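## Task

Every cable passes through the conduit and carries a letter tag on just one of its ends. Take the end without a tag of cable F and of cable H and seat each fully in the socket marked with that cable's letter on the junction box's side face. Any plug sitting in an incorrect socket offsets one correct plug. Plugs count only if they stay seated without the robot holding them. Finish by releasing and moving the grippers away.

## Robot and tools

Robot: two six-joint arms, left_arm and right_arm, each with a parallel two-finger gripper. Bases in the scene frame: left_arm at (-0.007, +0.294, +0.117) m, right_arm at (+0.047, -0.337, +0.117) m; both are slightly tilted. Any mounting plates and the metal frame behind the arms are fixed obstacles.

Scene frame: origin on the table top midway between the arms, +z up, +x out across the table, +y toward left_arm. The arm names do not refer to image sides. Gripper fingers point along the gripper's +z axis and close along its y axis. The reported hand point sits between the finger pads, roughly 1 cm short of the fingertips, and may be somewhat off, especially when reaching far.

Tool execute_actions, argument actions: a list holding at most one item. An empty list just returns the current state. An item {"rows": [...], "steps": n} is a motion of n control steps (n from 1 to 15, default 15, each step 1/30 s). rows holds 1 to 15 rows; each row is used for one step and the final row repeats for any remaining steps. An item {"steps": n} without rows is a wait of up to 300 steps, counted from the previous result. Optional pictures (true/false) controls whether camera images come back; by default they do. A refused call moves nothing.

Row layout: one flat list of 14 numbers covering both arms, every number in [-1, 1]. Positions 1 to 6 are left_arm joint offsets (waist, shoulder, elbow, wrist pitch, wrist yaw, wrist roll), position 7 is the left gripper opening; positions 8 to 14 repeat this for right_arm. Always send all 14 even if one arm stays put.

Joint numbers are offsets, not poses. Each is measured from that arm's joint angles printed in the most recent result showing them (before any such result, and for later calls within the same reply, from where the arm is when the action begins). They are not relative to the previous row. Scale: 1.0 equals 1.202 rad waist, 1.258 shoulder, 1.238 elbow, 2.073 wrist pitch, 2.022 wrist yaw and wrist roll. So radians wanted divided by that factor gives the number. Joint ranges in rad: waist -2.618 to 3.054, shoulder 0.000 to 3.142, elbow 0.000 to 3.142, wrist pitch -1.571 to 1.571, wrist yaw -1.571 to 1.571, wrist roll -2.094 to 2.094. Asking more than 0.036 rad beyond a range end gets the call refused; true ends may differ by up to 0.036 rad, and over-requests are clipped, sometimes reported as "joint sent to its limit" (absence of that line proves nothing).

Opening is absolute, not an offset: +1 fully open (0.094 m pad gap), -1 closed. To keep hold of something, command about 0.03 below its grip_measured; a smaller gap below grips more softly. Thin parts (under about 2 mm) get less force.

Motion limits: each joint's target stays within a fixed lead of its measured angle per step (0.202 waist, 0.258 shoulder, 0.238 elbow, 0.573 wrist pitch, 0.522 wrist yaw and roll, in rad), and targets that would shift the hand over 70 mm from its measured spot are scaled back, so big moves need several calls. Sending zeros is not idle: it pulls the arm back toward the reference angles, and an arm can droop a little each action. To hold a pose, in a reply's first call send the offsets back to the desired angles, zeros in later calls, and enlarge the aim if a joint keeps falling short. Between calls the arms continue toward the last row until they settle or a step is HELD.

Result lines: a state line per arm with end_effector_position (m) and end_effector_quat_wxyz in the scene frame; Joint positions and Joint velocities, one block per arm in column order (rad, rad/s) plus finger pad gap (m, m/s); grip_measured on the opening scale (each gripper may read off by about 1 mm). "joint command not followed" means the clearance check altered some joint targets; HELD marks steps where your row was partly or wholly not sent; "too close" concerns an arm near obstacles or the other arm. MOTOR HOT appears from 75 °C; at 90 °C the arm pauses and at 100 °C it drops, both shown as OVER-TEMPERATURE FAULT, so avoid long heavy holds.

Cameras: cam_head_left and cam_head_right (896x504, fixed overhead looking down at the table), cam_left_wrist and cam_right_wrist (504x504 fisheye on each hand). Calibration data (K, distortion, T_world_to_cam) is provided and may be slightly off.

Tool zoom_image: camera (one of the four names) and region [x0, y0, x1, y1] in that camera's pixels, origin top-left, at most 504 by 504; returns a closer view of the latest image.

Tool read_manual: optional section "licences"; returns URDF licence text only, no motion.

Tool finished_scene: scene (1 or 2) ends that scene permanently, grades it and starts the next. Call it only after both plugs sit fully in the right sockets, the grippers have opened and the arms have backed away. Replying without any tool call ends everything.

Avoid: dropping plugs, pushing or knocking anything off the table, forcing plugs hard, ramming the arms together, and leaving a plug in the wrong socket. Loose objects may occasionally be nudged by outside pushes.

Each tool is called after "Emit:" in YAML: its name, and indented under it one key for each argument.

## Session

Emit:
execute_actions:
  actions: []

Scene clock: 0.00 s of 6600.00 s.
left_arm: end_effector_position=(-0.0001, +0.6298, +0.3567) grip_measured=+1.000 end_effector_quat_wxyz=(-0.279, +0.957, +0.081, +0.014) | right_arm: end_effector_position=(+0.2419, +0.0545, +0.3712) grip_measured=+1.000 end_effector_quat_wxyz=(+0.354, +0.049, +0.757, +0.546)
Joint positions: left_arm=[ 2.143  1.446  1.448 -1.142  0.536 -1.457  0.094] | right_arm=[1.779 1.454 0.745 0.647 0.678 0.758 0.094]
Joint velocities: left_arm=[-0.002  0.002 -0.022  0.007 -0.037  0.051  0.   ] | right_arm=[ 0.007  0.007 -0.012 -0.051 -0.125  0.022  0.   ]

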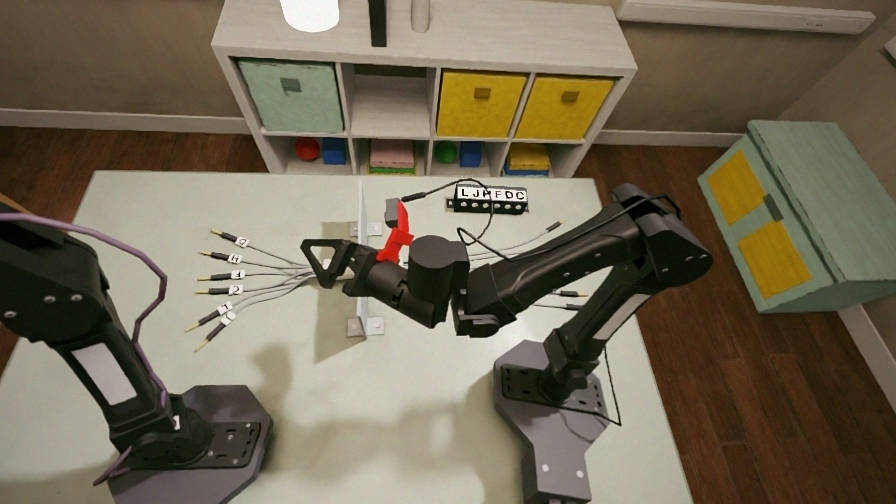

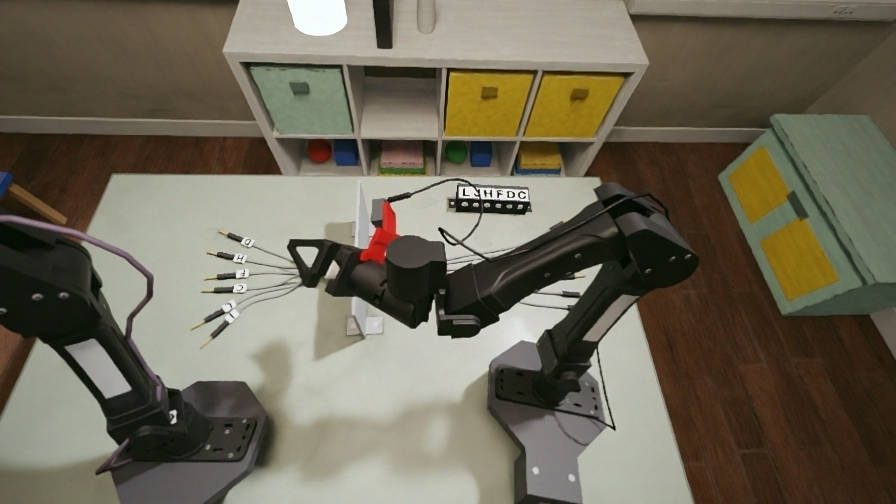

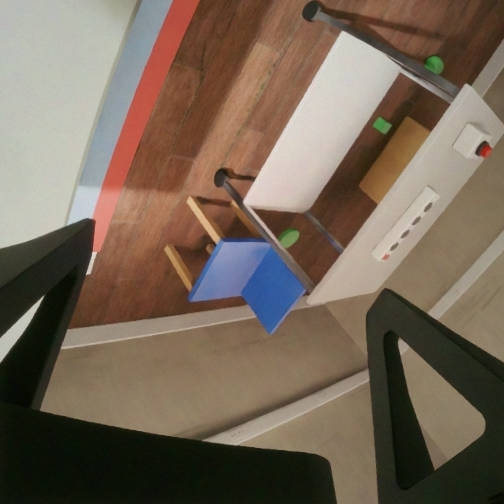

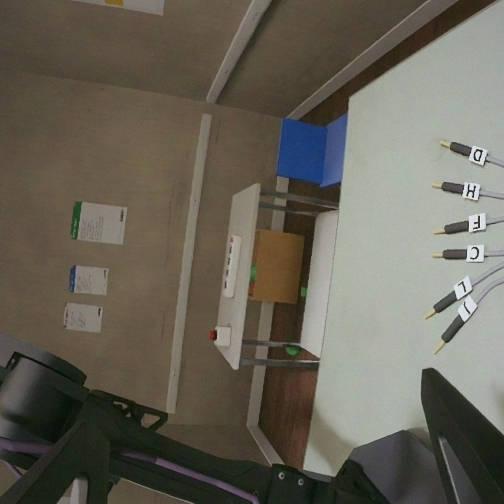

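Emit:
execute_actions:
  actions:
    - {"rows":[[0,0,0,0,0,0,1,-1,0,0,0,0,0,1]],"steps":15}
  pictures: false

Emit:
execute_actions:
  actions:
    - {"steps":30}

Scene clock: 4.20 s of 6600.00 s.
left_arm: end_effector_position=(-0.0001, +0.6298, +0.3567) grip_measured=+1.000 end_effector_quat_wxyz=(-0.279, +0.957, +0.081, +0.014) | right_arm: end_effector_position=(+0.5168, -0.1952, +0.2427) grip_measured=+1.000 end_effector_quat_wxyz=(+0.511, +0.340, +0.756, +0.228)
Joint positions: left_arm=[ 2.143  1.446  1.448 -1.142  0.536 -1.457  0.094] | right_arm=[0.844 1.454 0.745 0.647 0.669 0.758 0.094]
Joint velocities: left_arm=[-0.012 -0.002  0.007 -0.037  0.051  0.022  0.   ] | right_arm=[-1.922 -0.002 -0.017 -0.066 -0.022 -0.022  0.   ]
Steps of this call (steps 1 to 90: nothing new was sent; then 0.70 s passed at rest; steps 91 to 105: all 15 steps of this action). Readings (joint positions):
91: left_arm=[2.143 1.446 1.448 -1.142 0.536 -1.457] | right_arm=[1.761 1.454 0.745 0.647 0.667 0.758]
92: left_arm=[2.143 1.446 1.448 -1.142 0.536 -1.457] | right_arm=[1.719 1.454 0.745 0.647 0.658 0.758]
94: left_arm=[2.143 1.446 1.448 -1.142 0.536 -1.457] | right_arm=[1.594 1.454 0.745 0.647 0.659 0.758]
98: left_arm=[2.143 1.446 1.448 -1.142 0.536 -1.457] | right_arm=[1.323 1.454 0.745 0.647 0.666 0.758]
105: the state above

Scene clock: 5.20 s of 6600.00 s.
left_arm: end_effector_position=(-0.0001, +0.6298, +0.3567) grip_measured=+1.000 end_effector_quat_wxyz=(-0.279, +0.957, +0.081, +0.014) | right_arm: end_effector_position=(+0.5422, -0.3160, +0.2181) grip_measured=+1.000 end_effector_quat_wxyz=(+0.540, +0.420, +0.721, +0.112)
Joint positions: left_arm=[ 2.143  1.446  1.448 -1.142  0.536 -1.457  0.094] | right_arm=[0.56  1.454 0.745 0.647 0.682 0.758 0.094]
Joint velocities: left_arm=[ 0.007  0.007 -0.012  0.022 -0.022  0.007  0.   ] | right_arm=[-0.002  0.007 -0.012  0.007 -0.095 -0.022  0.   ]
Steps of this call (steps 1 to 30: the robot went on to your last target). Readings (joint positions):
1: left_arm=[2.143 1.446 1.448 -1.142 0.536 -1.457] | right_arm=[0.776 1.454 0.745 0.647 0.669 0.758]
2: left_arm=[2.143 1.446 1.448 -1.142 0.536 -1.457] | right_arm=[0.708 1.454 0.745 0.647 0.669 0.758]
4: left_arm=[2.143 1.446 1.448 -1.142 0.536 -1.457] | right_arm=[0.597 1.454 0.745 0.647 0.678 0.758]
8: left_arm=[2.143 1.446 1.448 -1.142 0.536 -1.457] | right_arm=[0.557 1.454 0.745 0.647 0.688 0.758]
30: the state above
All arms were judged still, so your last target was given up. Only a new action makes them travel on or press farther. Fingers that are still opening or closing keep moving.
camera_calibration (this result's frames):
cam_right_wrist: T_world_to_cam=[[-0.464349, -0.415385, -0.782199, 0.294223], [-0.431397, 0.877416, -0.209852, 0.60648], [0.773483, 0.239994, -0.586623, -0.118969], [0, 0, 0, 1]] pos_world=[0.490276, -0.381368, 0.287623]

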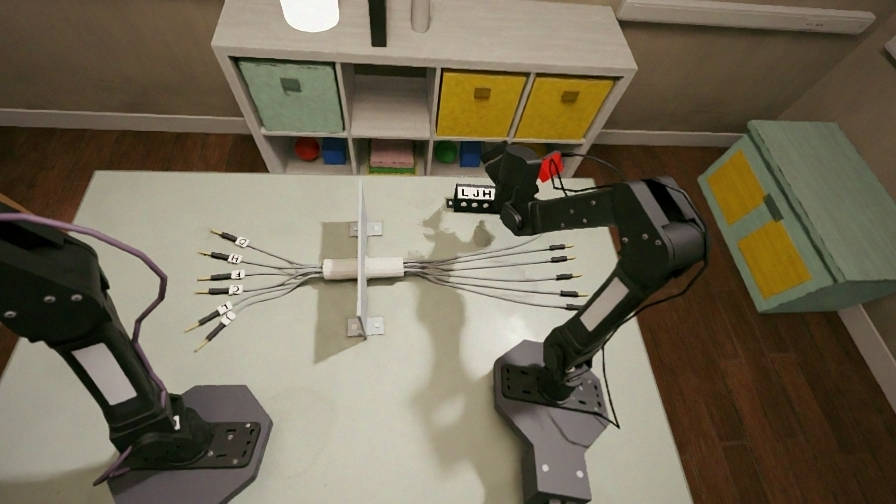

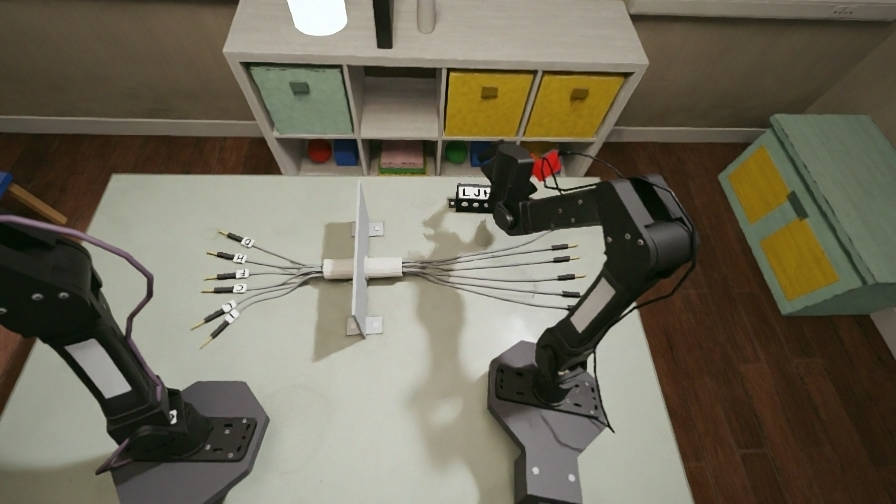

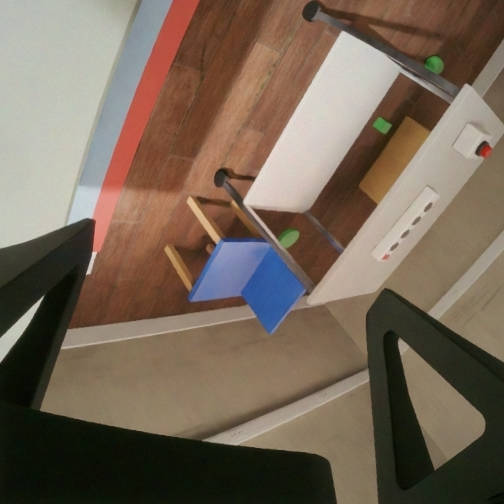

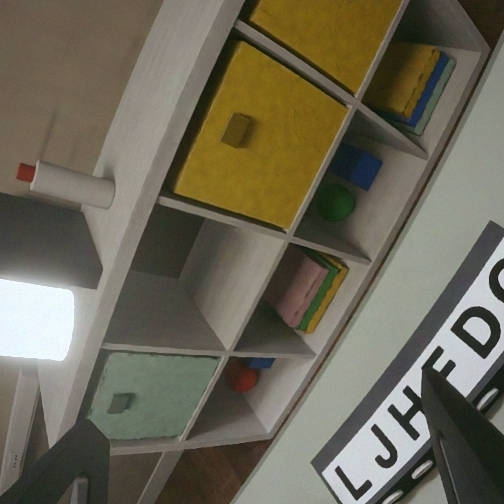

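Emit:
zoom_image:
  camera: "cam_head_left"
  region: [180,170,620,360]

Region (180, 170, 620, 360) of cam_head_left's 896x504 image, scaled by 1.145, with more detail than that image has; it fills the top 218 rows of this view, and the rest is white.

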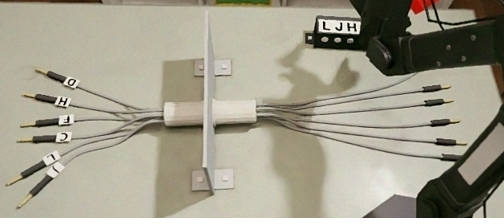

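Emit:
execute_actions:
  actions:
    - {"rows":[[-1,0.154,-0.234,0.2,-0.265,0.036,-0.25,-0.216,-0.52,-0.036,-0.843,-0.336,-0.375,1]],"steps":15}
  pictures: false

Emit:
execute_actions:
  actions:
    - {"steps":45}
  pictures: false

Scene clock: 13.13 s of 6600.00 s.
left_arm: end_effector_position=(+0.1248, +0.6377, +0.1329) grip_measured=-0.248 end_effector_quat_wxyz=(-0.084, +0.954, -0.257, -0.132) | right_arm: end_effector_position=(+0.3591, -0.3395, +0.1947) grip_measured=+1.000 end_effector_quat_wxyz=(+0.239, +0.030, +0.969, +0.059)
Joint positions: left_arm=[ 1.332  1.677  1.149 -0.751  0.049 -1.401  0.035] | right_arm=[ 0.291  0.813  0.711 -0.652  0.062  0.071  0.094]
Joint velocities: left_arm=[-2.078 -0.11  -0.002  0.286 -0.271  0.037 -0.001] | right_arm=[-0.022 -0.002 -0.012 -2.176 -0.286 -0.33   0.   ]
Steps of this call (steps 1 to 90: nothing new was sent; then 4.43 s passed at rest; steps 91 to 105: all 15 steps of this action). Readings (joint positions):
91: left_arm=[2.132 1.449 1.434 -1.119 0.504 -1.456] | right_arm=[0.538 1.427 0.745 0.579 0.603 0.689]
92: left_arm=[2.107 1.454 1.408 -1.074 0.453 -1.451] | right_arm=[0.489 1.369 0.733 0.458 0.485 0.589]
94: left_arm=[2.038 1.492 1.341 -0.994 0.366 -1.442] | right_arm=[0.361 1.222 0.713 0.230 0.316 0.400]
98: left_arm=[1.833 1.620 1.198 -0.848 0.173 -1.420] | right_arm=[0.291 0.928 0.711 -0.143 0.164 0.190]
105: the state above

Scene clock: 14.63 s of 6600.00 s.
left_arm: end_effector_position=(+0.2451, +0.5736, +0.0953) grip_measured=-0.248 end_effector_quat_wxyz=(-0.064, +0.889, -0.443, -0.098) | right_arm: end_effector_position=(+0.2551, -0.3326, +0.1669) grip_measured=+1.000 end_effector_quat_wxyz=(+0.026, -0.024, +0.997, +0.071)
Joint positions: left_arm=[ 0.93   1.67   1.149 -0.72   0.021 -1.395  0.035] | right_arm=[ 0.291  0.813  0.711 -1.088  0.011  0.009  0.094]
Joint velocities: left_arm=[-0.002 -0.002  0.022  0.051 -0.051 -0.022 -0.   ] | right_arm=[-0.002  0.007 -0.007 -0.022  0.066 -0.051  0.   ]
Steps of this call (steps 1 to 30: the robot went on to your last target; steps 31 to 45: nothing new was sent). Readings (joint positions):
1: left_arm=[1.258 1.673 1.149 -0.741 0.043 -1.399] | right_arm=[0.291 0.813 0.711 -0.726 0.054 0.061]
2: left_arm=[1.185 1.671 1.149 -0.733 0.038 -1.399] | right_arm=[0.291 0.813 0.711 -0.799 0.045 0.051]
4: left_arm=[1.041 1.670 1.149 -0.723 0.033 -1.397] | right_arm=[0.291 0.813 0.711 -0.916 0.032 0.036]
8: left_arm=[0.900 1.670 1.149 -0.720 0.043 -1.395] | right_arm=[0.291 0.813 0.711 -1.028 0.019 0.020]
45: the state above
All arms were judged still, so your last target was given up. Only a new action makes them travel on or press farther. Fingers that are still opening or closing keep moving.

Emit:
execute_actions:
  actions:
    - {"rows":[[-0.556,-0.024,0.007,-0.003,-0.01,0.005,-0.25,0,0,0,0,0,0,1]],"steps":15}
  pictures: false

Emit:
execute_actions:
  actions:
    - {"steps":15}

Scene clock: 15.70 s of 6600.00 s.
left_arm: end_effector_position=(+0.3637, +0.3505, +0.0597) grip_measured=-0.248 end_effector_quat_wxyz=(+0.008, +0.701, -0.713, -0.003) | right_arm: end_effector_position=(+0.2551, -0.3326, +0.1669) grip_measured=+1.000 end_effector_quat_wxyz=(+0.026, -0.024, +0.997, +0.071)
Joint positions: left_arm=[ 0.229  1.67   1.149 -0.711  0.029 -1.394  0.035] | right_arm=[ 0.291  0.813  0.711 -1.088  0.011  0.009  0.094]
Joint velocities: left_arm=[ 0.198  0.007  0.007 -0.081 -0.037 -0.051  0.   ] | right_arm=[-0.002 -0.022 -0.002 -0.066 -0.007  0.007  0.   ]
Steps of this call (steps 1 to 17: nothing new was sent; steps 18 to 32: all 15 steps of this action). Readings (joint positions):
18: left_arm=[0.912 1.670 1.149 -0.720 0.010 -1.395] | right_arm=[0.291 0.813 0.711 -1.088 0.011 0.009]
19: left_arm=[0.875 1.670 1.149 -0.720 -0.002 -1.395] | right_arm=[0.291 0.813 0.711 -1.088 0.011 0.009]
21: left_arm=[0.752 1.670 1.149 -0.718 -0.003 -1.395] | right_arm=[0.291 0.813 0.711 -1.088 0.011 0.009]
25: left_arm=[0.470 1.670 1.149 -0.713 0.004 -1.394] | right_arm=[0.291 0.813 0.711 -1.088 0.011 0.009]
32: the state above

Scene clock: 16.20 s of 6600.00 s.
left_arm: end_effector_position=(+0.3619, +0.3614, +0.0599) grip_measured=-0.248 end_effector_quat_wxyz=(+0.002, +0.709, -0.705, -0.011) | right_arm: end_effector_position=(+0.2551, -0.3326, +0.1669) grip_measured=+1.000 end_effector_quat_wxyz=(+0.026, -0.024, +0.997, +0.071)
Joint positions: left_arm=[ 0.254  1.67   1.149 -0.711  0.018 -1.394  0.035] | right_arm=[ 0.291  0.813  0.711 -1.088  0.011  0.009  0.094]
Joint velocities: left_arm=[ 0.007  0.002 -0.012  0.037  0.037  0.022  0.   ] | right_arm=[ 0.002  0.002  0.007 -0.051 -0.066  0.007  0.   ]
Steps of this call (steps 1 to 15: the robot went on to your last target). Readings (joint positions):
1: left_arm=[0.236 1.670 1.149 -0.711 0.028 -1.394] | right_arm=[0.291 0.813 0.711 -1.088 0.011 0.009]
2: left_arm=[0.243 1.670 1.149 -0.711 0.025 -1.394] | right_arm=[0.291 0.813 0.711 -1.088 0.011 0.009]
4: left_arm=[0.252 1.670 1.149 -0.711 0.021 -1.394] | right_arm=[0.291 0.813 0.711 -1.088 0.011 0.009]
8: left_arm=[0.254 1.670 1.149 -0.711 0.018 -1.394] | right_arm=[0.291 0.813 0.711 -1.088 0.011 0.009]
15: the state above
camera_calibration (this result's frames):
cam_left_wrist: T_world_to_cam=[[0.947764, 0.318798, 0.0105051, -0.462309], [0.252508, -0.769996, 0.585957, 0.161519], [0.194891, -0.552696, -0.810274, 0.292097], [0, 0, 0, 1]] pos_world=[0.340448, 0.433194, 0.146892]
cam_right_wrist: T_world_to_cam=[[-0.21182, -0.961843, -0.173175, -0.233794], [-0.844304, 0.090852, 0.528107, 0.206985], [-0.492223, 0.258076, -0.831333, 0.446769], [0, 0, 0, 1]] pos_world=[0.345146, -0.358979, 0.221616]

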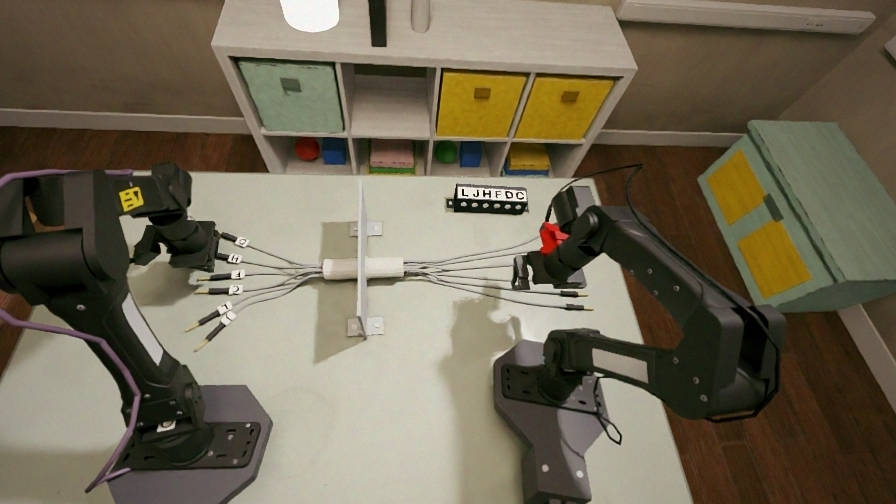

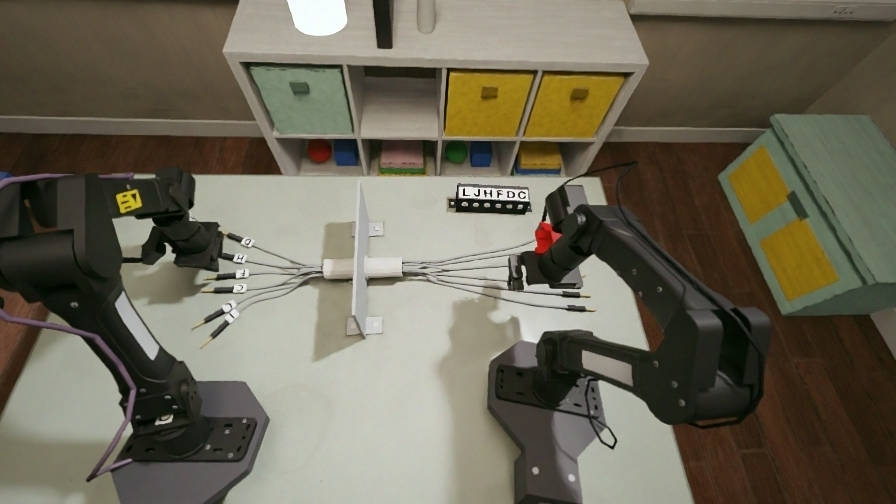

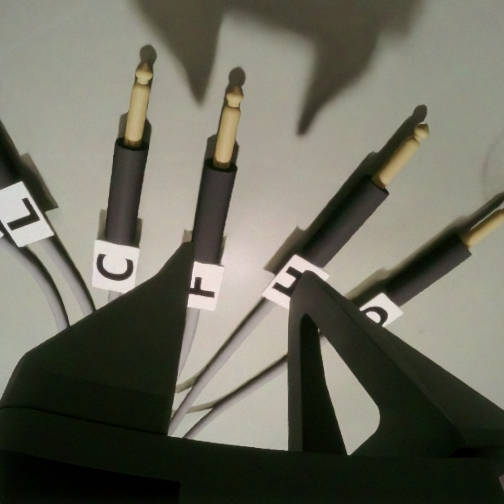

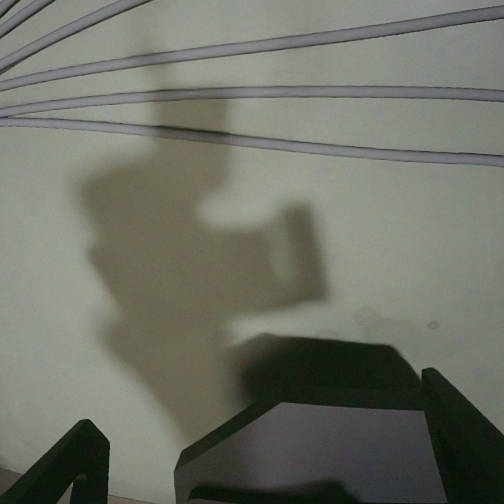

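Emit:
execute_actions:
  actions:
    - {"rows":[[-0.01,0.068,-0.085,0.092,-0.009,0,-0.25,0.45,0,0,0,0,0,1]],"steps":15}
  pictures: false

Emit:
execute_actions:
  actions:
    - {"steps":15}

Scene clock: 18.33 s of 6600.00 s.
left_arm: end_effector_position=(+0.3473, +0.3604, +0.0135) grip_measured=-0.248 end_effector_quat_wxyz=(+0.007, +0.709, -0.705, -0.016) | right_arm: end_effector_position=(+0.2267, -0.2451, +0.1883) grip_measured=+1.000 end_effector_quat_wxyz=(+0.041, -0.266, +0.950, +0.160)
Joint positions: left_arm=[ 0.253  1.759  1.05  -0.538  0.015 -1.394  0.035] | right_arm=[ 0.818  0.813  0.711 -1.088  0.01   0.011  0.094]
Joint velocities: left_arm=[ 0.002 -0.002  0.022 -0.007 -0.007 -0.022 -0.   ] | right_arm=[ 0.012 -0.012  0.002 -0.007 -0.037 -0.051  0.   ]
Steps of this call (steps 1 to 15: the robot went on to your last target; steps 16 to 49: nothing new was sent; steps 50 to 64: all 15 steps of this action). Readings (joint positions):
50: left_arm=[0.254 1.673 1.136 -0.687 0.017 -1.394] | right_arm=[0.318 0.813 0.711 -1.088 0.023 0.011]
51: left_arm=[0.254 1.680 1.116 -0.643 0.017 -1.394] | right_arm=[0.385 0.813 0.711 -1.088 0.025 0.011]
53: left_arm=[0.254 1.716 1.081 -0.595 0.017 -1.394] | right_arm=[0.527 0.813 0.711 -1.088 0.022 0.011]
57: left_arm=[0.254 1.760 1.050 -0.565 0.016 -1.394] | right_arm=[0.780 0.813 0.711 -1.088 0.013 0.011]
64: the state above

Scene clock: 18.83 s of 6600.00 s.
left_arm: end_effector_position=(+0.3484, +0.3606, +0.0135) grip_measured=-0.248 end_effector_quat_wxyz=(+0.006, +0.709, -0.705, -0.015) | right_arm: end_effector_position=(+0.2267, -0.2451, +0.1883) grip_measured=+1.000 end_effector_quat_wxyz=(+0.041, -0.266, +0.950, +0.160)
Joint positions: left_arm=[ 0.253  1.759  1.05  -0.533  0.015 -1.394  0.035] | right_arm=[ 0.818  0.813  0.711 -1.088  0.01   0.011  0.094]
Joint velocities: left_arm=[-0.002  0.012 -0.007 -0.037 -0.037  0.037  0.   ] | right_arm=[ 0.017 -0.002  0.002  0.007 -0.022  0.022  0.   ]
Steps of this call (steps 1 to 15: the robot went on to your last target). Readings (joint positions):
1: left_arm=[0.253 1.759 1.050 -0.536 0.015 -1.394] | right_arm=[0.818 0.813 0.711 -1.088 0.010 0.011]
2: left_arm=[0.253 1.759 1.050 -0.535 0.015 -1.394] | right_arm=[0.818 0.813 0.711 -1.088 0.010 0.011]
4: left_arm=[0.253 1.759 1.050 -0.534 0.015 -1.394] | right_arm=[0.818 0.813 0.711 -1.088 0.010 0.011]
8: left_arm=[0.253 1.759 1.050 -0.533 0.015 -1.394] | right_arm=[0.818 0.813 0.711 -1.088 0.010 0.011]
15: the state above
All arms were judged still, so your last target was given up. Only a new action makes them travel on or press farther. Fingers that are still opening or closing keep moving.
camera_calibration (this result's frames):
cam_left_wrist: T_world_to_cam=[[0.948077, 0.31804, 0.000978346, -0.448455], [0.257854, -0.770456, 0.583017, 0.189836], [0.186177, -0.552493, -0.812459, 0.259614], [0, 0, 0, 1]] pos_world=[0.327885, 0.432322, 0.100687]
cam_right_wrist: T_world_to_cam=[[0.275081, -0.90062, -0.336473, -0.216639], [-0.795762, -0.409683, 0.446007, 0.0455189], [-0.53953, 0.145064, -0.829375, 0.410616], [0, 0, 0, 1]] pos_world=[0.317355, -0.236027, 0.24736]

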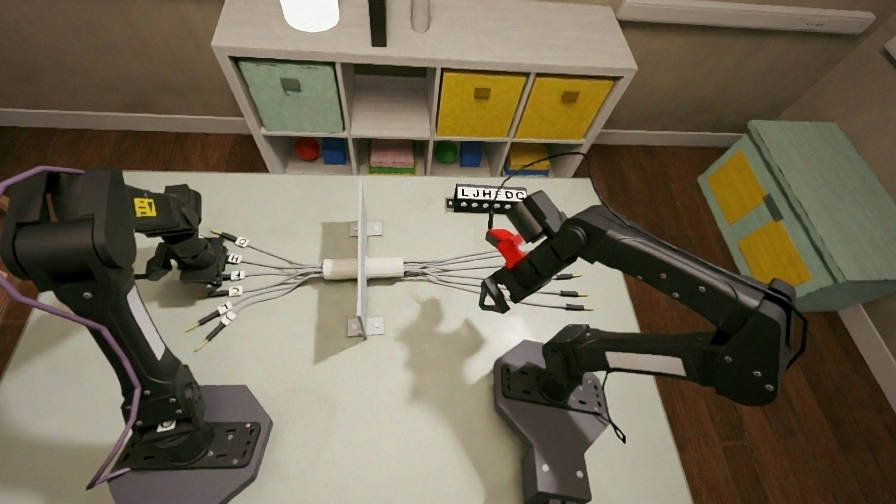

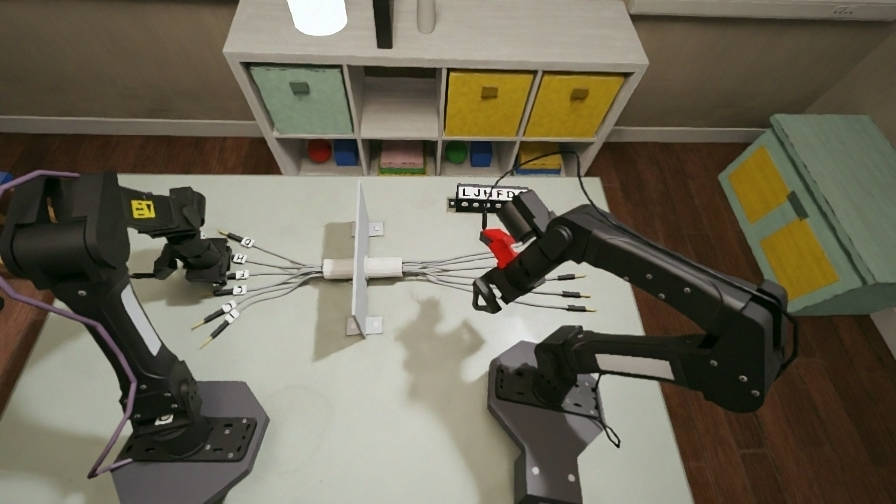

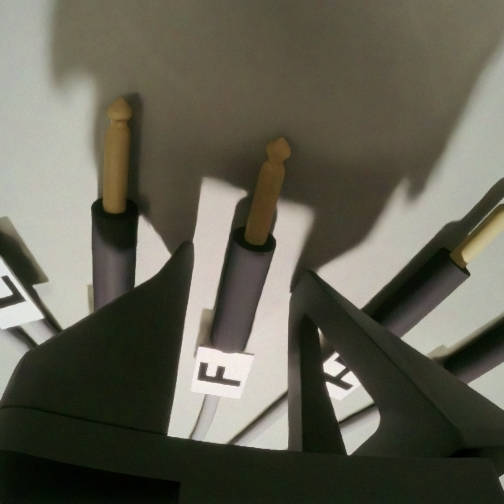

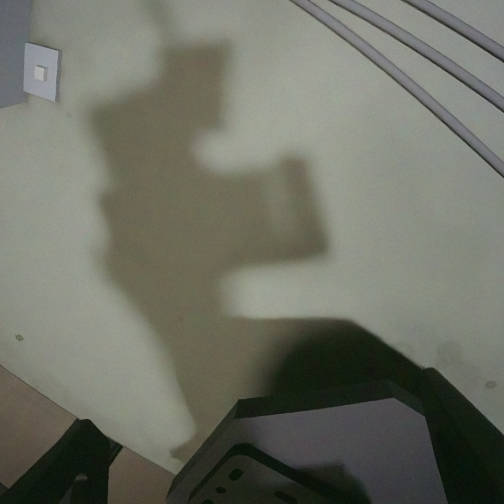

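Emit:
execute_actions:
  actions:
    - {"rows":[[0,0.014,0,0.008,0,0,-0.25,-0.919,0.492,0.338,0.095,0,0.533,1],[0,0.014,0,0.008,0,0,-0.25,-0.919,0.492,0.338,0.095,0,0.533,1],[0,0.014,0,0.008,0,0,-0.25,-0.919,0.492,0.338,0.095,0,0.533,1],[0,0.014,0,0.008,0,0,-0.25,-0.919,0.492,0.338,0.095,0,0.533,1],[0,0.014,0,0.008,0,0,-0.25,-0.919,0.492,0.338,0.095,0,0.533,1],[0,0.014,0,0.008,0,0,-0.8,-0.919,0.492,0.338,0.095,0,0.533,1]],"steps":15}
  pictures: false

Emit:
execute_actions:
  actions:
    - {"steps":30}

Scene clock: 21.97 s of 6600.00 s.
left_arm: end_effector_position=(+0.3497, +0.3605, +0.0135) grip_measured=-0.766 end_effector_quat_wxyz=(+0.004, +0.709, -0.705, -0.013) | right_arm: end_effector_position=(+0.3846, -0.4087, +0.1155) grip_measured=+1.000 end_effector_quat_wxyz=(-0.018, +0.555, +0.831, +0.023)
Joint positions: left_arm=[ 0.253  1.759  1.05  -0.528  0.017 -1.394  0.011] | right_arm=[-0.     1.464  1.11  -0.882 -0.001  0.965  0.094]
Joint velocities: left_arm=[ 0.002 -0.002 -0.027 -0.051  0.051 -0.095  0.   ] | right_arm=[-2.01   0.007  0.027 -0.022  0.022  0.74   0.   ]
Steps of this call (steps 1 to 79: nothing new was sent; steps 80 to 94: all 15 steps of this action). Readings (joint positions):
80: left_arm=[0.253 1.759 1.050 -0.533 0.016 -1.394] | right_arm=[0.800 0.832 0.727 -1.092 0.002 0.057]
81: left_arm=[0.253 1.759 1.050 -0.532 0.016 -1.394] | right_arm=[0.755 0.880 0.767 -1.092 0.001 0.125]
83: left_arm=[0.253 1.759 1.050 -0.531 0.017 -1.394] | right_arm=[0.662 0.997 0.863 -1.051 0.001 0.256]
87: left_arm=[0.253 1.759 1.050 -0.530 0.017 -1.394] | right_arm=[0.464 1.247 1.057 -0.966 -0.003 0.551]
94: the state above

Scene clock: 22.97 s of 6600.00 s.
left_arm: end_effector_position=(+0.3497, +0.3605, +0.0135) grip_measured=-0.766 end_effector_quat_wxyz=(+0.004, +0.709, -0.705, -0.013) | right_arm: end_effector_position=(+0.3516, -0.5011, +0.1155) grip_measured=+1.000 end_effector_quat_wxyz=(+0.002, +0.707, +0.707, -0.031)
Joint positions: left_arm=[ 0.253  1.759  1.05  -0.528  0.017 -1.394  0.011] | right_arm=[-0.297  1.463  1.11  -0.879  0.011  1.079  0.094]
Joint velocities: left_arm=[-0.012  0.002 -0.007  0.051 -0.022  0.022 -0.001] | right_arm=[-0.017 -0.017 -0.012  0.022 -0.007 -0.037  0.   ]
Steps of this call (steps 1 to 30: the robot went on to your last target). Readings (joint positions):
1: left_arm=[0.253 1.759 1.050 -0.528 0.017 -1.394] | right_arm=[-0.071 1.463 1.110 -0.881 0.000 0.988]
2: left_arm=[0.253 1.759 1.050 -0.528 0.017 -1.394] | right_arm=[-0.142 1.463 1.110 -0.879 0.001 1.006]
4: left_arm=[0.253 1.759 1.050 -0.528 0.017 -1.394] | right_arm=[-0.258 1.463 1.110 -0.879 0.011 1.033]
8: left_arm=[0.253 1.759 1.050 -0.528 0.017 -1.394] | right_arm=[-0.300 1.463 1.110 -0.879 0.018 1.061]
30: the state above
All arms were judged still, so your last target was given up. Only a new action makes them travel on or press farther. Fingers that are still opening or closing keep moving.
camera_calibration (this result's frames):
cam_left_wrist: T_world_to_cam=[[0.948098, 0.31793, 0.005615, -0.449656], [0.254713, -0.769913, 0.585112, 0.190317], [0.190347, -0.553313, -0.810933, 0.258103], [0, 0, 0, 1]] pos_world=[0.328713, 0.432299, 0.100472]
cam_right_wrist: T_world_to_cam=[[-0.964648, 0.263525, 0.003032, 0.473958], [0.22919, 0.83317, 0.503289, 0.328345], [0.130103, 0.486191, -0.864113, 0.394239], [0, 0, 0, 1]] pos_world=[0.330657, -0.590142, 0.173978]

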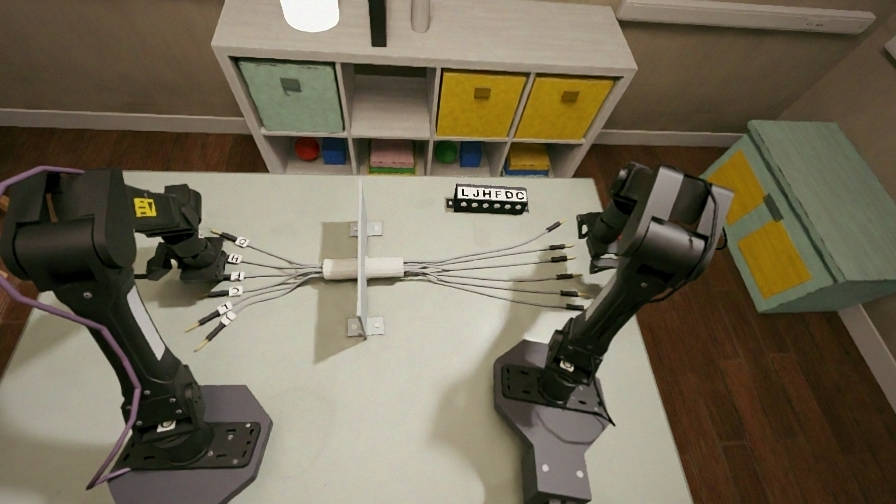

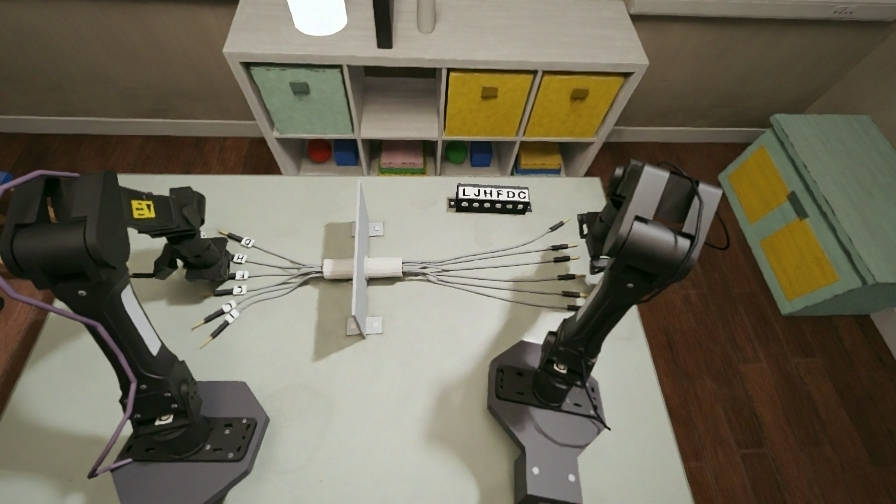

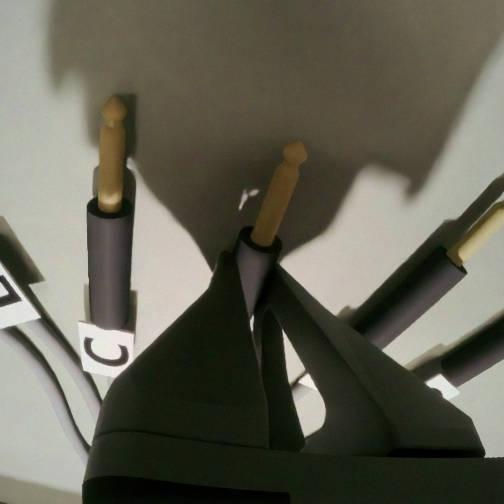

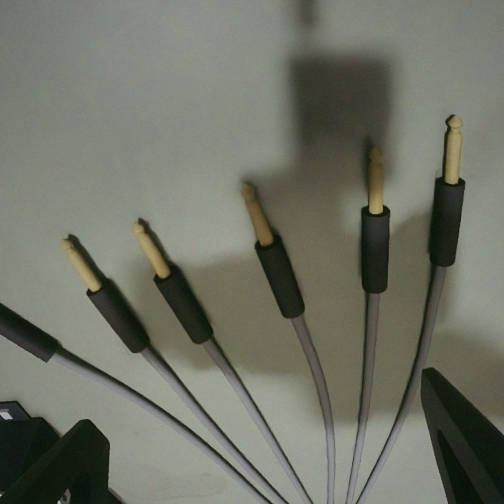

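Emit:
execute_actions:
  actions:
    - {"rows":[[0.03,-0.005,0,0,0,0,-0.81,0,0,0,0,0,0,1],[0.06,-0.01,0,0,0,0,-0.81,0,0,0,0,0,0,1],[0.09,-0.01,0,0,0,0,-0.81,0,0,0,0,0,0,1],[0.12,-0.01,0,0,0,0,-0.81,0,0,0,0,0,0,1]],"steps":15}

Scene clock: 24.63 s of 6600.00 s.
left_arm: end_effector_position=(+0.3367, +0.4129, +0.0165) grip_measured=-0.767 end_effector_quat_wxyz=(-0.009, +0.756, -0.654, -0.027) | right_arm: end_effector_position=(+0.3516, -0.5011, +0.1155) grip_measured=+1.000 end_effector_quat_wxyz=(+0.002, +0.707, +0.707, -0.031)
Joint positions: left_arm=[ 0.402  1.759  1.05  -0.528  0.028 -1.394  0.011] | right_arm=[-0.297  1.463  1.11  -0.879  0.011  1.079  0.094]
Joint velocities: left_arm=[-0.002  0.002 -0.012 -0.037 -0.007  0.051  0.001] | right_arm=[ 0.007  0.012 -0.007  0.007 -0.037 -0.037  0.   ]
Steps of this call (steps 1 to 35: nothing new was sent; steps 36 to 50: all 15 steps of this action). Readings (joint positions):
36: left_arm=[0.254 1.759 1.050 -0.528 0.018 -1.394] | right_arm=[-0.297 1.463 1.110 -0.879 0.011 1.079]
37: left_arm=[0.262 1.759 1.050 -0.528 0.023 -1.394] | right_arm=[-0.297 1.463 1.110 -0.879 0.011 1.079]
39: left_arm=[0.301 1.759 1.050 -0.528 0.035 -1.394] | right_arm=[-0.297 1.463 1.110 -0.879 0.011 1.079]
43: left_arm=[0.395 1.759 1.050 -0.528 0.031 -1.394] | right_arm=[-0.297 1.463 1.110 -0.879 0.011 1.079]
50: the state above
camera_calibration (this result's frames):
cam_left_wrist: T_world_to_cam=[[0.894348, 0.446944, 0.0195481, -0.489416], [0.36271, -0.749985, 0.553141, 0.188169], [0.261884, -0.48761, -0.832859, 0.241266], [0, 0, 0, 1]] pos_world=[0.306274, 0.477509, 0.106423]
cam_right_wrist: T_world_to_cam=[[-0.964547, 0.263892, 0.00301097, 0.474109], [0.229498, 0.833091, 0.50328, 0.328198], [0.130303, 0.486128, -0.864118, 0.394138], [0, 0, 0, 1]] pos_world=[0.330623, -0.590134, 0.173979]

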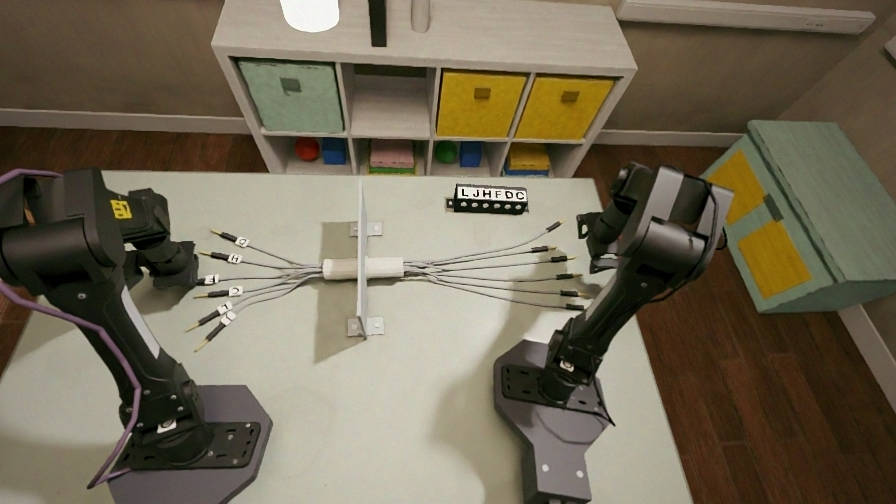

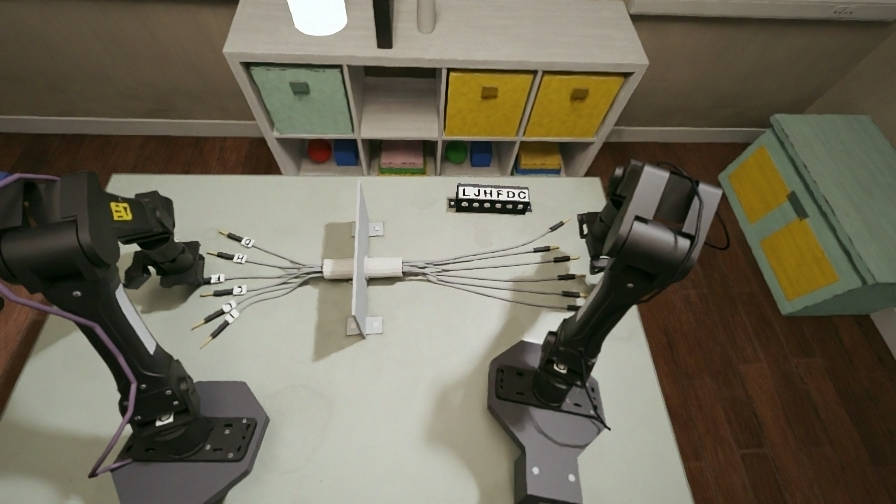

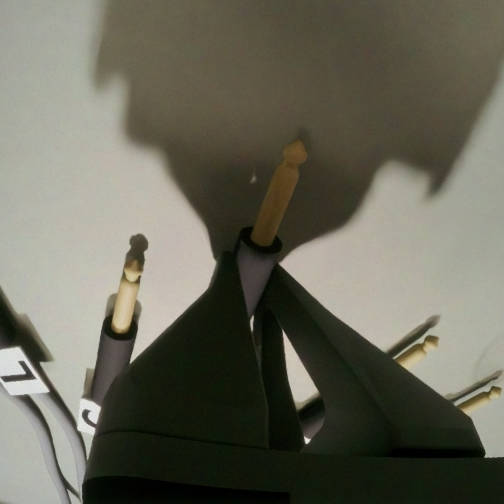

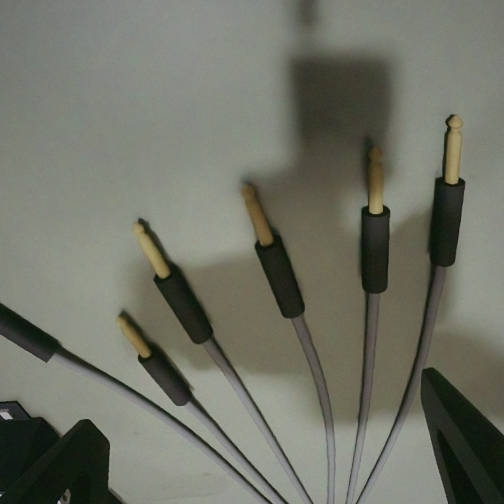

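Emit:
execute_actions:
  actions:
    - {"rows":[[0,0,0,0,0,0,-0.25,0.232,0.199,0.094,0.066,-0.005,0.035,-0.35],[0,0,0,0,0,0,-0.25,0.232,0.199,0.094,0.066,-0.005,0.035,-0.35],[0,0,0,0,0,0,-0.25,0.232,0.199,0.094,0.066,-0.005,0.035,-0.35],[0,0,0,0,0,0,-0.25,0.232,0.199,0.094,0.066,-0.005,0.035,-0.35],[0,0,0,0,0,0,-0.25,0.232,0.199,0.094,0.066,-0.005,0.035,-0.35],[0,-0.06,0.08,-0.07,0,0,-0.25,0.232,0.199,0.094,0.066,-0.005,0.035,-0.35],[0,-0.06,0.08,-0.07,0,0,-0.25,0.232,0.199,0.094,0.066,-0.005,0.035,-0.35],[0,-0.06,0.08,-0.07,0,0,-0.25,0.232,0.199,0.094,0.066,-0.005,0.035,-0.35],[0,-0.06,0.08,-0.07,0,0,-0.25,0.232,0.199,0.094,0.066,-0.005,0.035,-0.35],[0,-0.06,0.08,-0.07,0,0,-0.25,0.232,0.199,0.094,0.066,-0.005,0.035,-0.35],[-0.146,0.039,0.237,-0.11,-0.012,0,-0.25,0.232,0.199,0.094,0.066,-0.005,0.035,-0.35]],"steps":15}
  pictures: false

Emit:
execute_actions:
  actions:
    - {"steps":20}

Scene clock: 31.17 s of 6600.00 s.
left_arm: end_effector_position=(+0.4185, +0.3711, +0.0568) grip_measured=-0.252 end_effector_quat_wxyz=(-0.035, +0.706, -0.707, +0.012) | right_arm: end_effector_position=(+0.4125, -0.4124, +0.0499) grip_measured=-0.347 end_effector_quat_wxyz=(-0.047, +0.626, +0.778, +0.011)
Joint positions: left_arm=[ 0.249  1.79   1.326 -0.681  0.012 -1.394  0.035] | right_arm=[-0.008  1.738  1.199 -0.755 -0.009  1.137  0.031]
Joint velocities: left_arm=[-0.901  0.149  0.393  0.066  0.139 -0.051 -0.001] | right_arm=[-0.017 -0.012 -0.007  0.066  0.066 -0.022 -0.002]
Steps of this call (steps 1 to 15: the robot went on to your last target; steps 16 to 90: nothing new was sent; then 3.03 s passed at rest; steps 91 to 105: all 15 steps of this action). Readings (joint positions):
91: left_arm=[0.402 1.759 1.050 -0.528 0.029 -1.394] | right_arm=[-0.284 1.480 1.120 -0.881 0.017 1.086]
92: left_arm=[0.402 1.759 1.050 -0.528 0.029 -1.394] | right_arm=[-0.252 1.517 1.145 -0.873 0.022 1.094]
94: left_arm=[0.402 1.759 1.050 -0.528 0.030 -1.394] | right_arm=[-0.159 1.613 1.185 -0.821 0.022 1.107]
98: left_arm=[0.402 1.744 1.094 -0.597 0.031 -1.394] | right_arm=[-0.012 1.732 1.199 -0.763 -0.003 1.125]
105: the state above

Scene clock: 31.83 s of 6600.00 s.
left_arm: end_effector_position=(+0.4100, +0.3546, +0.0536) grip_measured=-0.252 end_effector_quat_wxyz=(-0.007, +0.697, -0.717, +0.005) | right_arm: end_effector_position=(+0.4130, -0.4125, +0.0498) grip_measured=-0.347 end_effector_quat_wxyz=(-0.046, +0.628, +0.777, +0.011)
Joint positions: left_arm=[ 0.217  1.801  1.334 -0.73   0.02  -1.394  0.035] | right_arm=[-0.008  1.738  1.199 -0.752 -0.009  1.14   0.031]
Joint velocities: left_arm=[-0.017  0.017 -0.022 -0.007  0.007 -0.022 -0.001] | right_arm=[-0.002 -0.017  0.012  0.007 -0.051 -0.022  0.001]
Steps of this call (steps 1 to 20: the robot went on to your last target). Readings (joint positions):
1: left_arm=[0.224 1.792 1.333 -0.681 0.016 -1.394] | right_arm=[-0.008 1.738 1.199 -0.754 -0.009 1.138]
2: left_arm=[0.209 1.792 1.334 -0.684 0.020 -1.394] | right_arm=[-0.008 1.738 1.199 -0.754 -0.009 1.138]
4: left_arm=[0.203 1.794 1.334 -0.701 0.023 -1.394] | right_arm=[-0.008 1.738 1.199 -0.753 -0.009 1.139]
8: left_arm=[0.216 1.800 1.334 -0.720 0.021 -1.394] | right_arm=[-0.008 1.738 1.199 -0.753 -0.009 1.140]
20: the state above
camera_calibration (this result's frames):
cam_left_wrist: T_world_to_cam=[[0.957378, 0.285791, 0.0418446, -0.499507], [0.204391, -0.772689, 0.600979, 0.167779], [0.204087, -0.566811, -0.798169, 0.274393], [0, 0, 0, 1]] pos_world=[0.387925, 0.427925, 0.139082]
cam_right_wrist: T_world_to_cam=[[-0.997808, 0.0542834, 0.0378514, 0.435747], [0.0661066, 0.791201, 0.607972, 0.318335], [0.00305477, 0.609142, -0.793055, 0.386155], [0, 0, 0, 1]] pos_world=[0.412569, -0.510744, 0.0962097]

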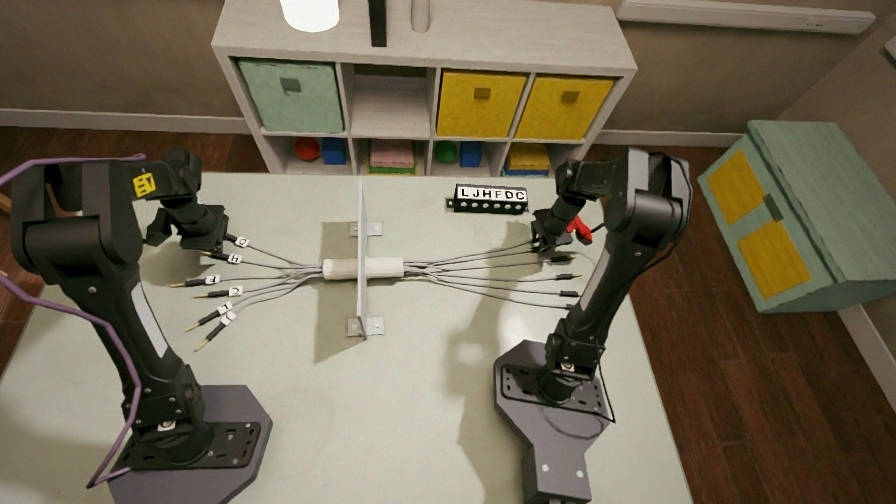

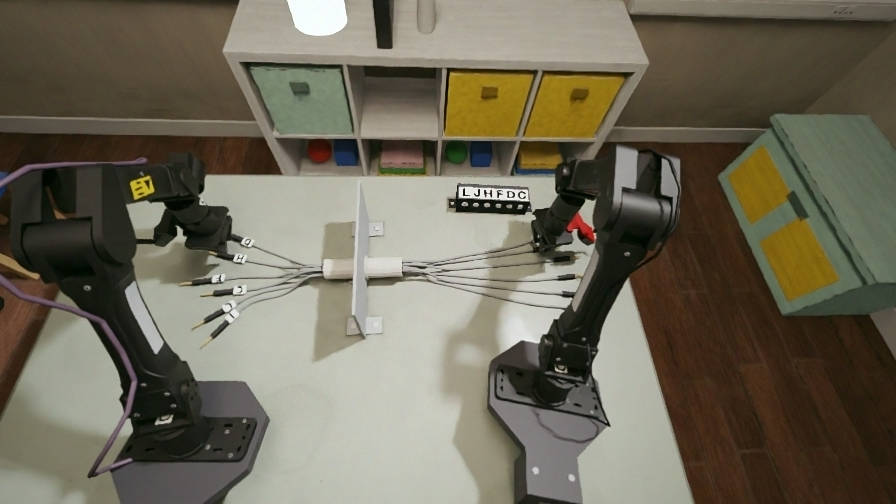

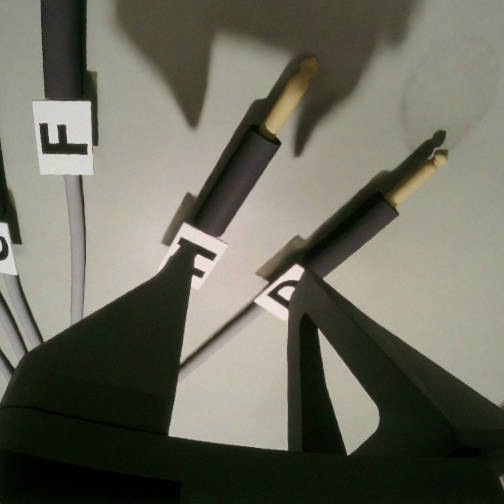

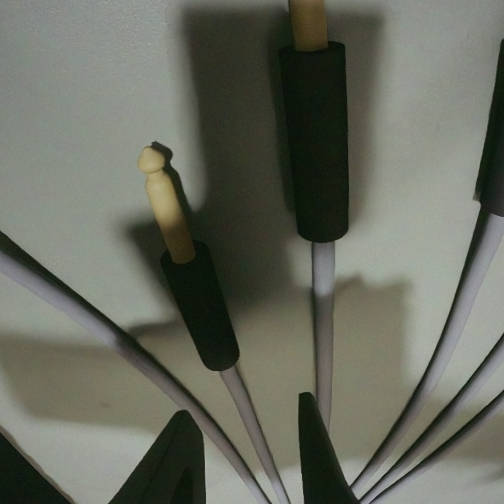

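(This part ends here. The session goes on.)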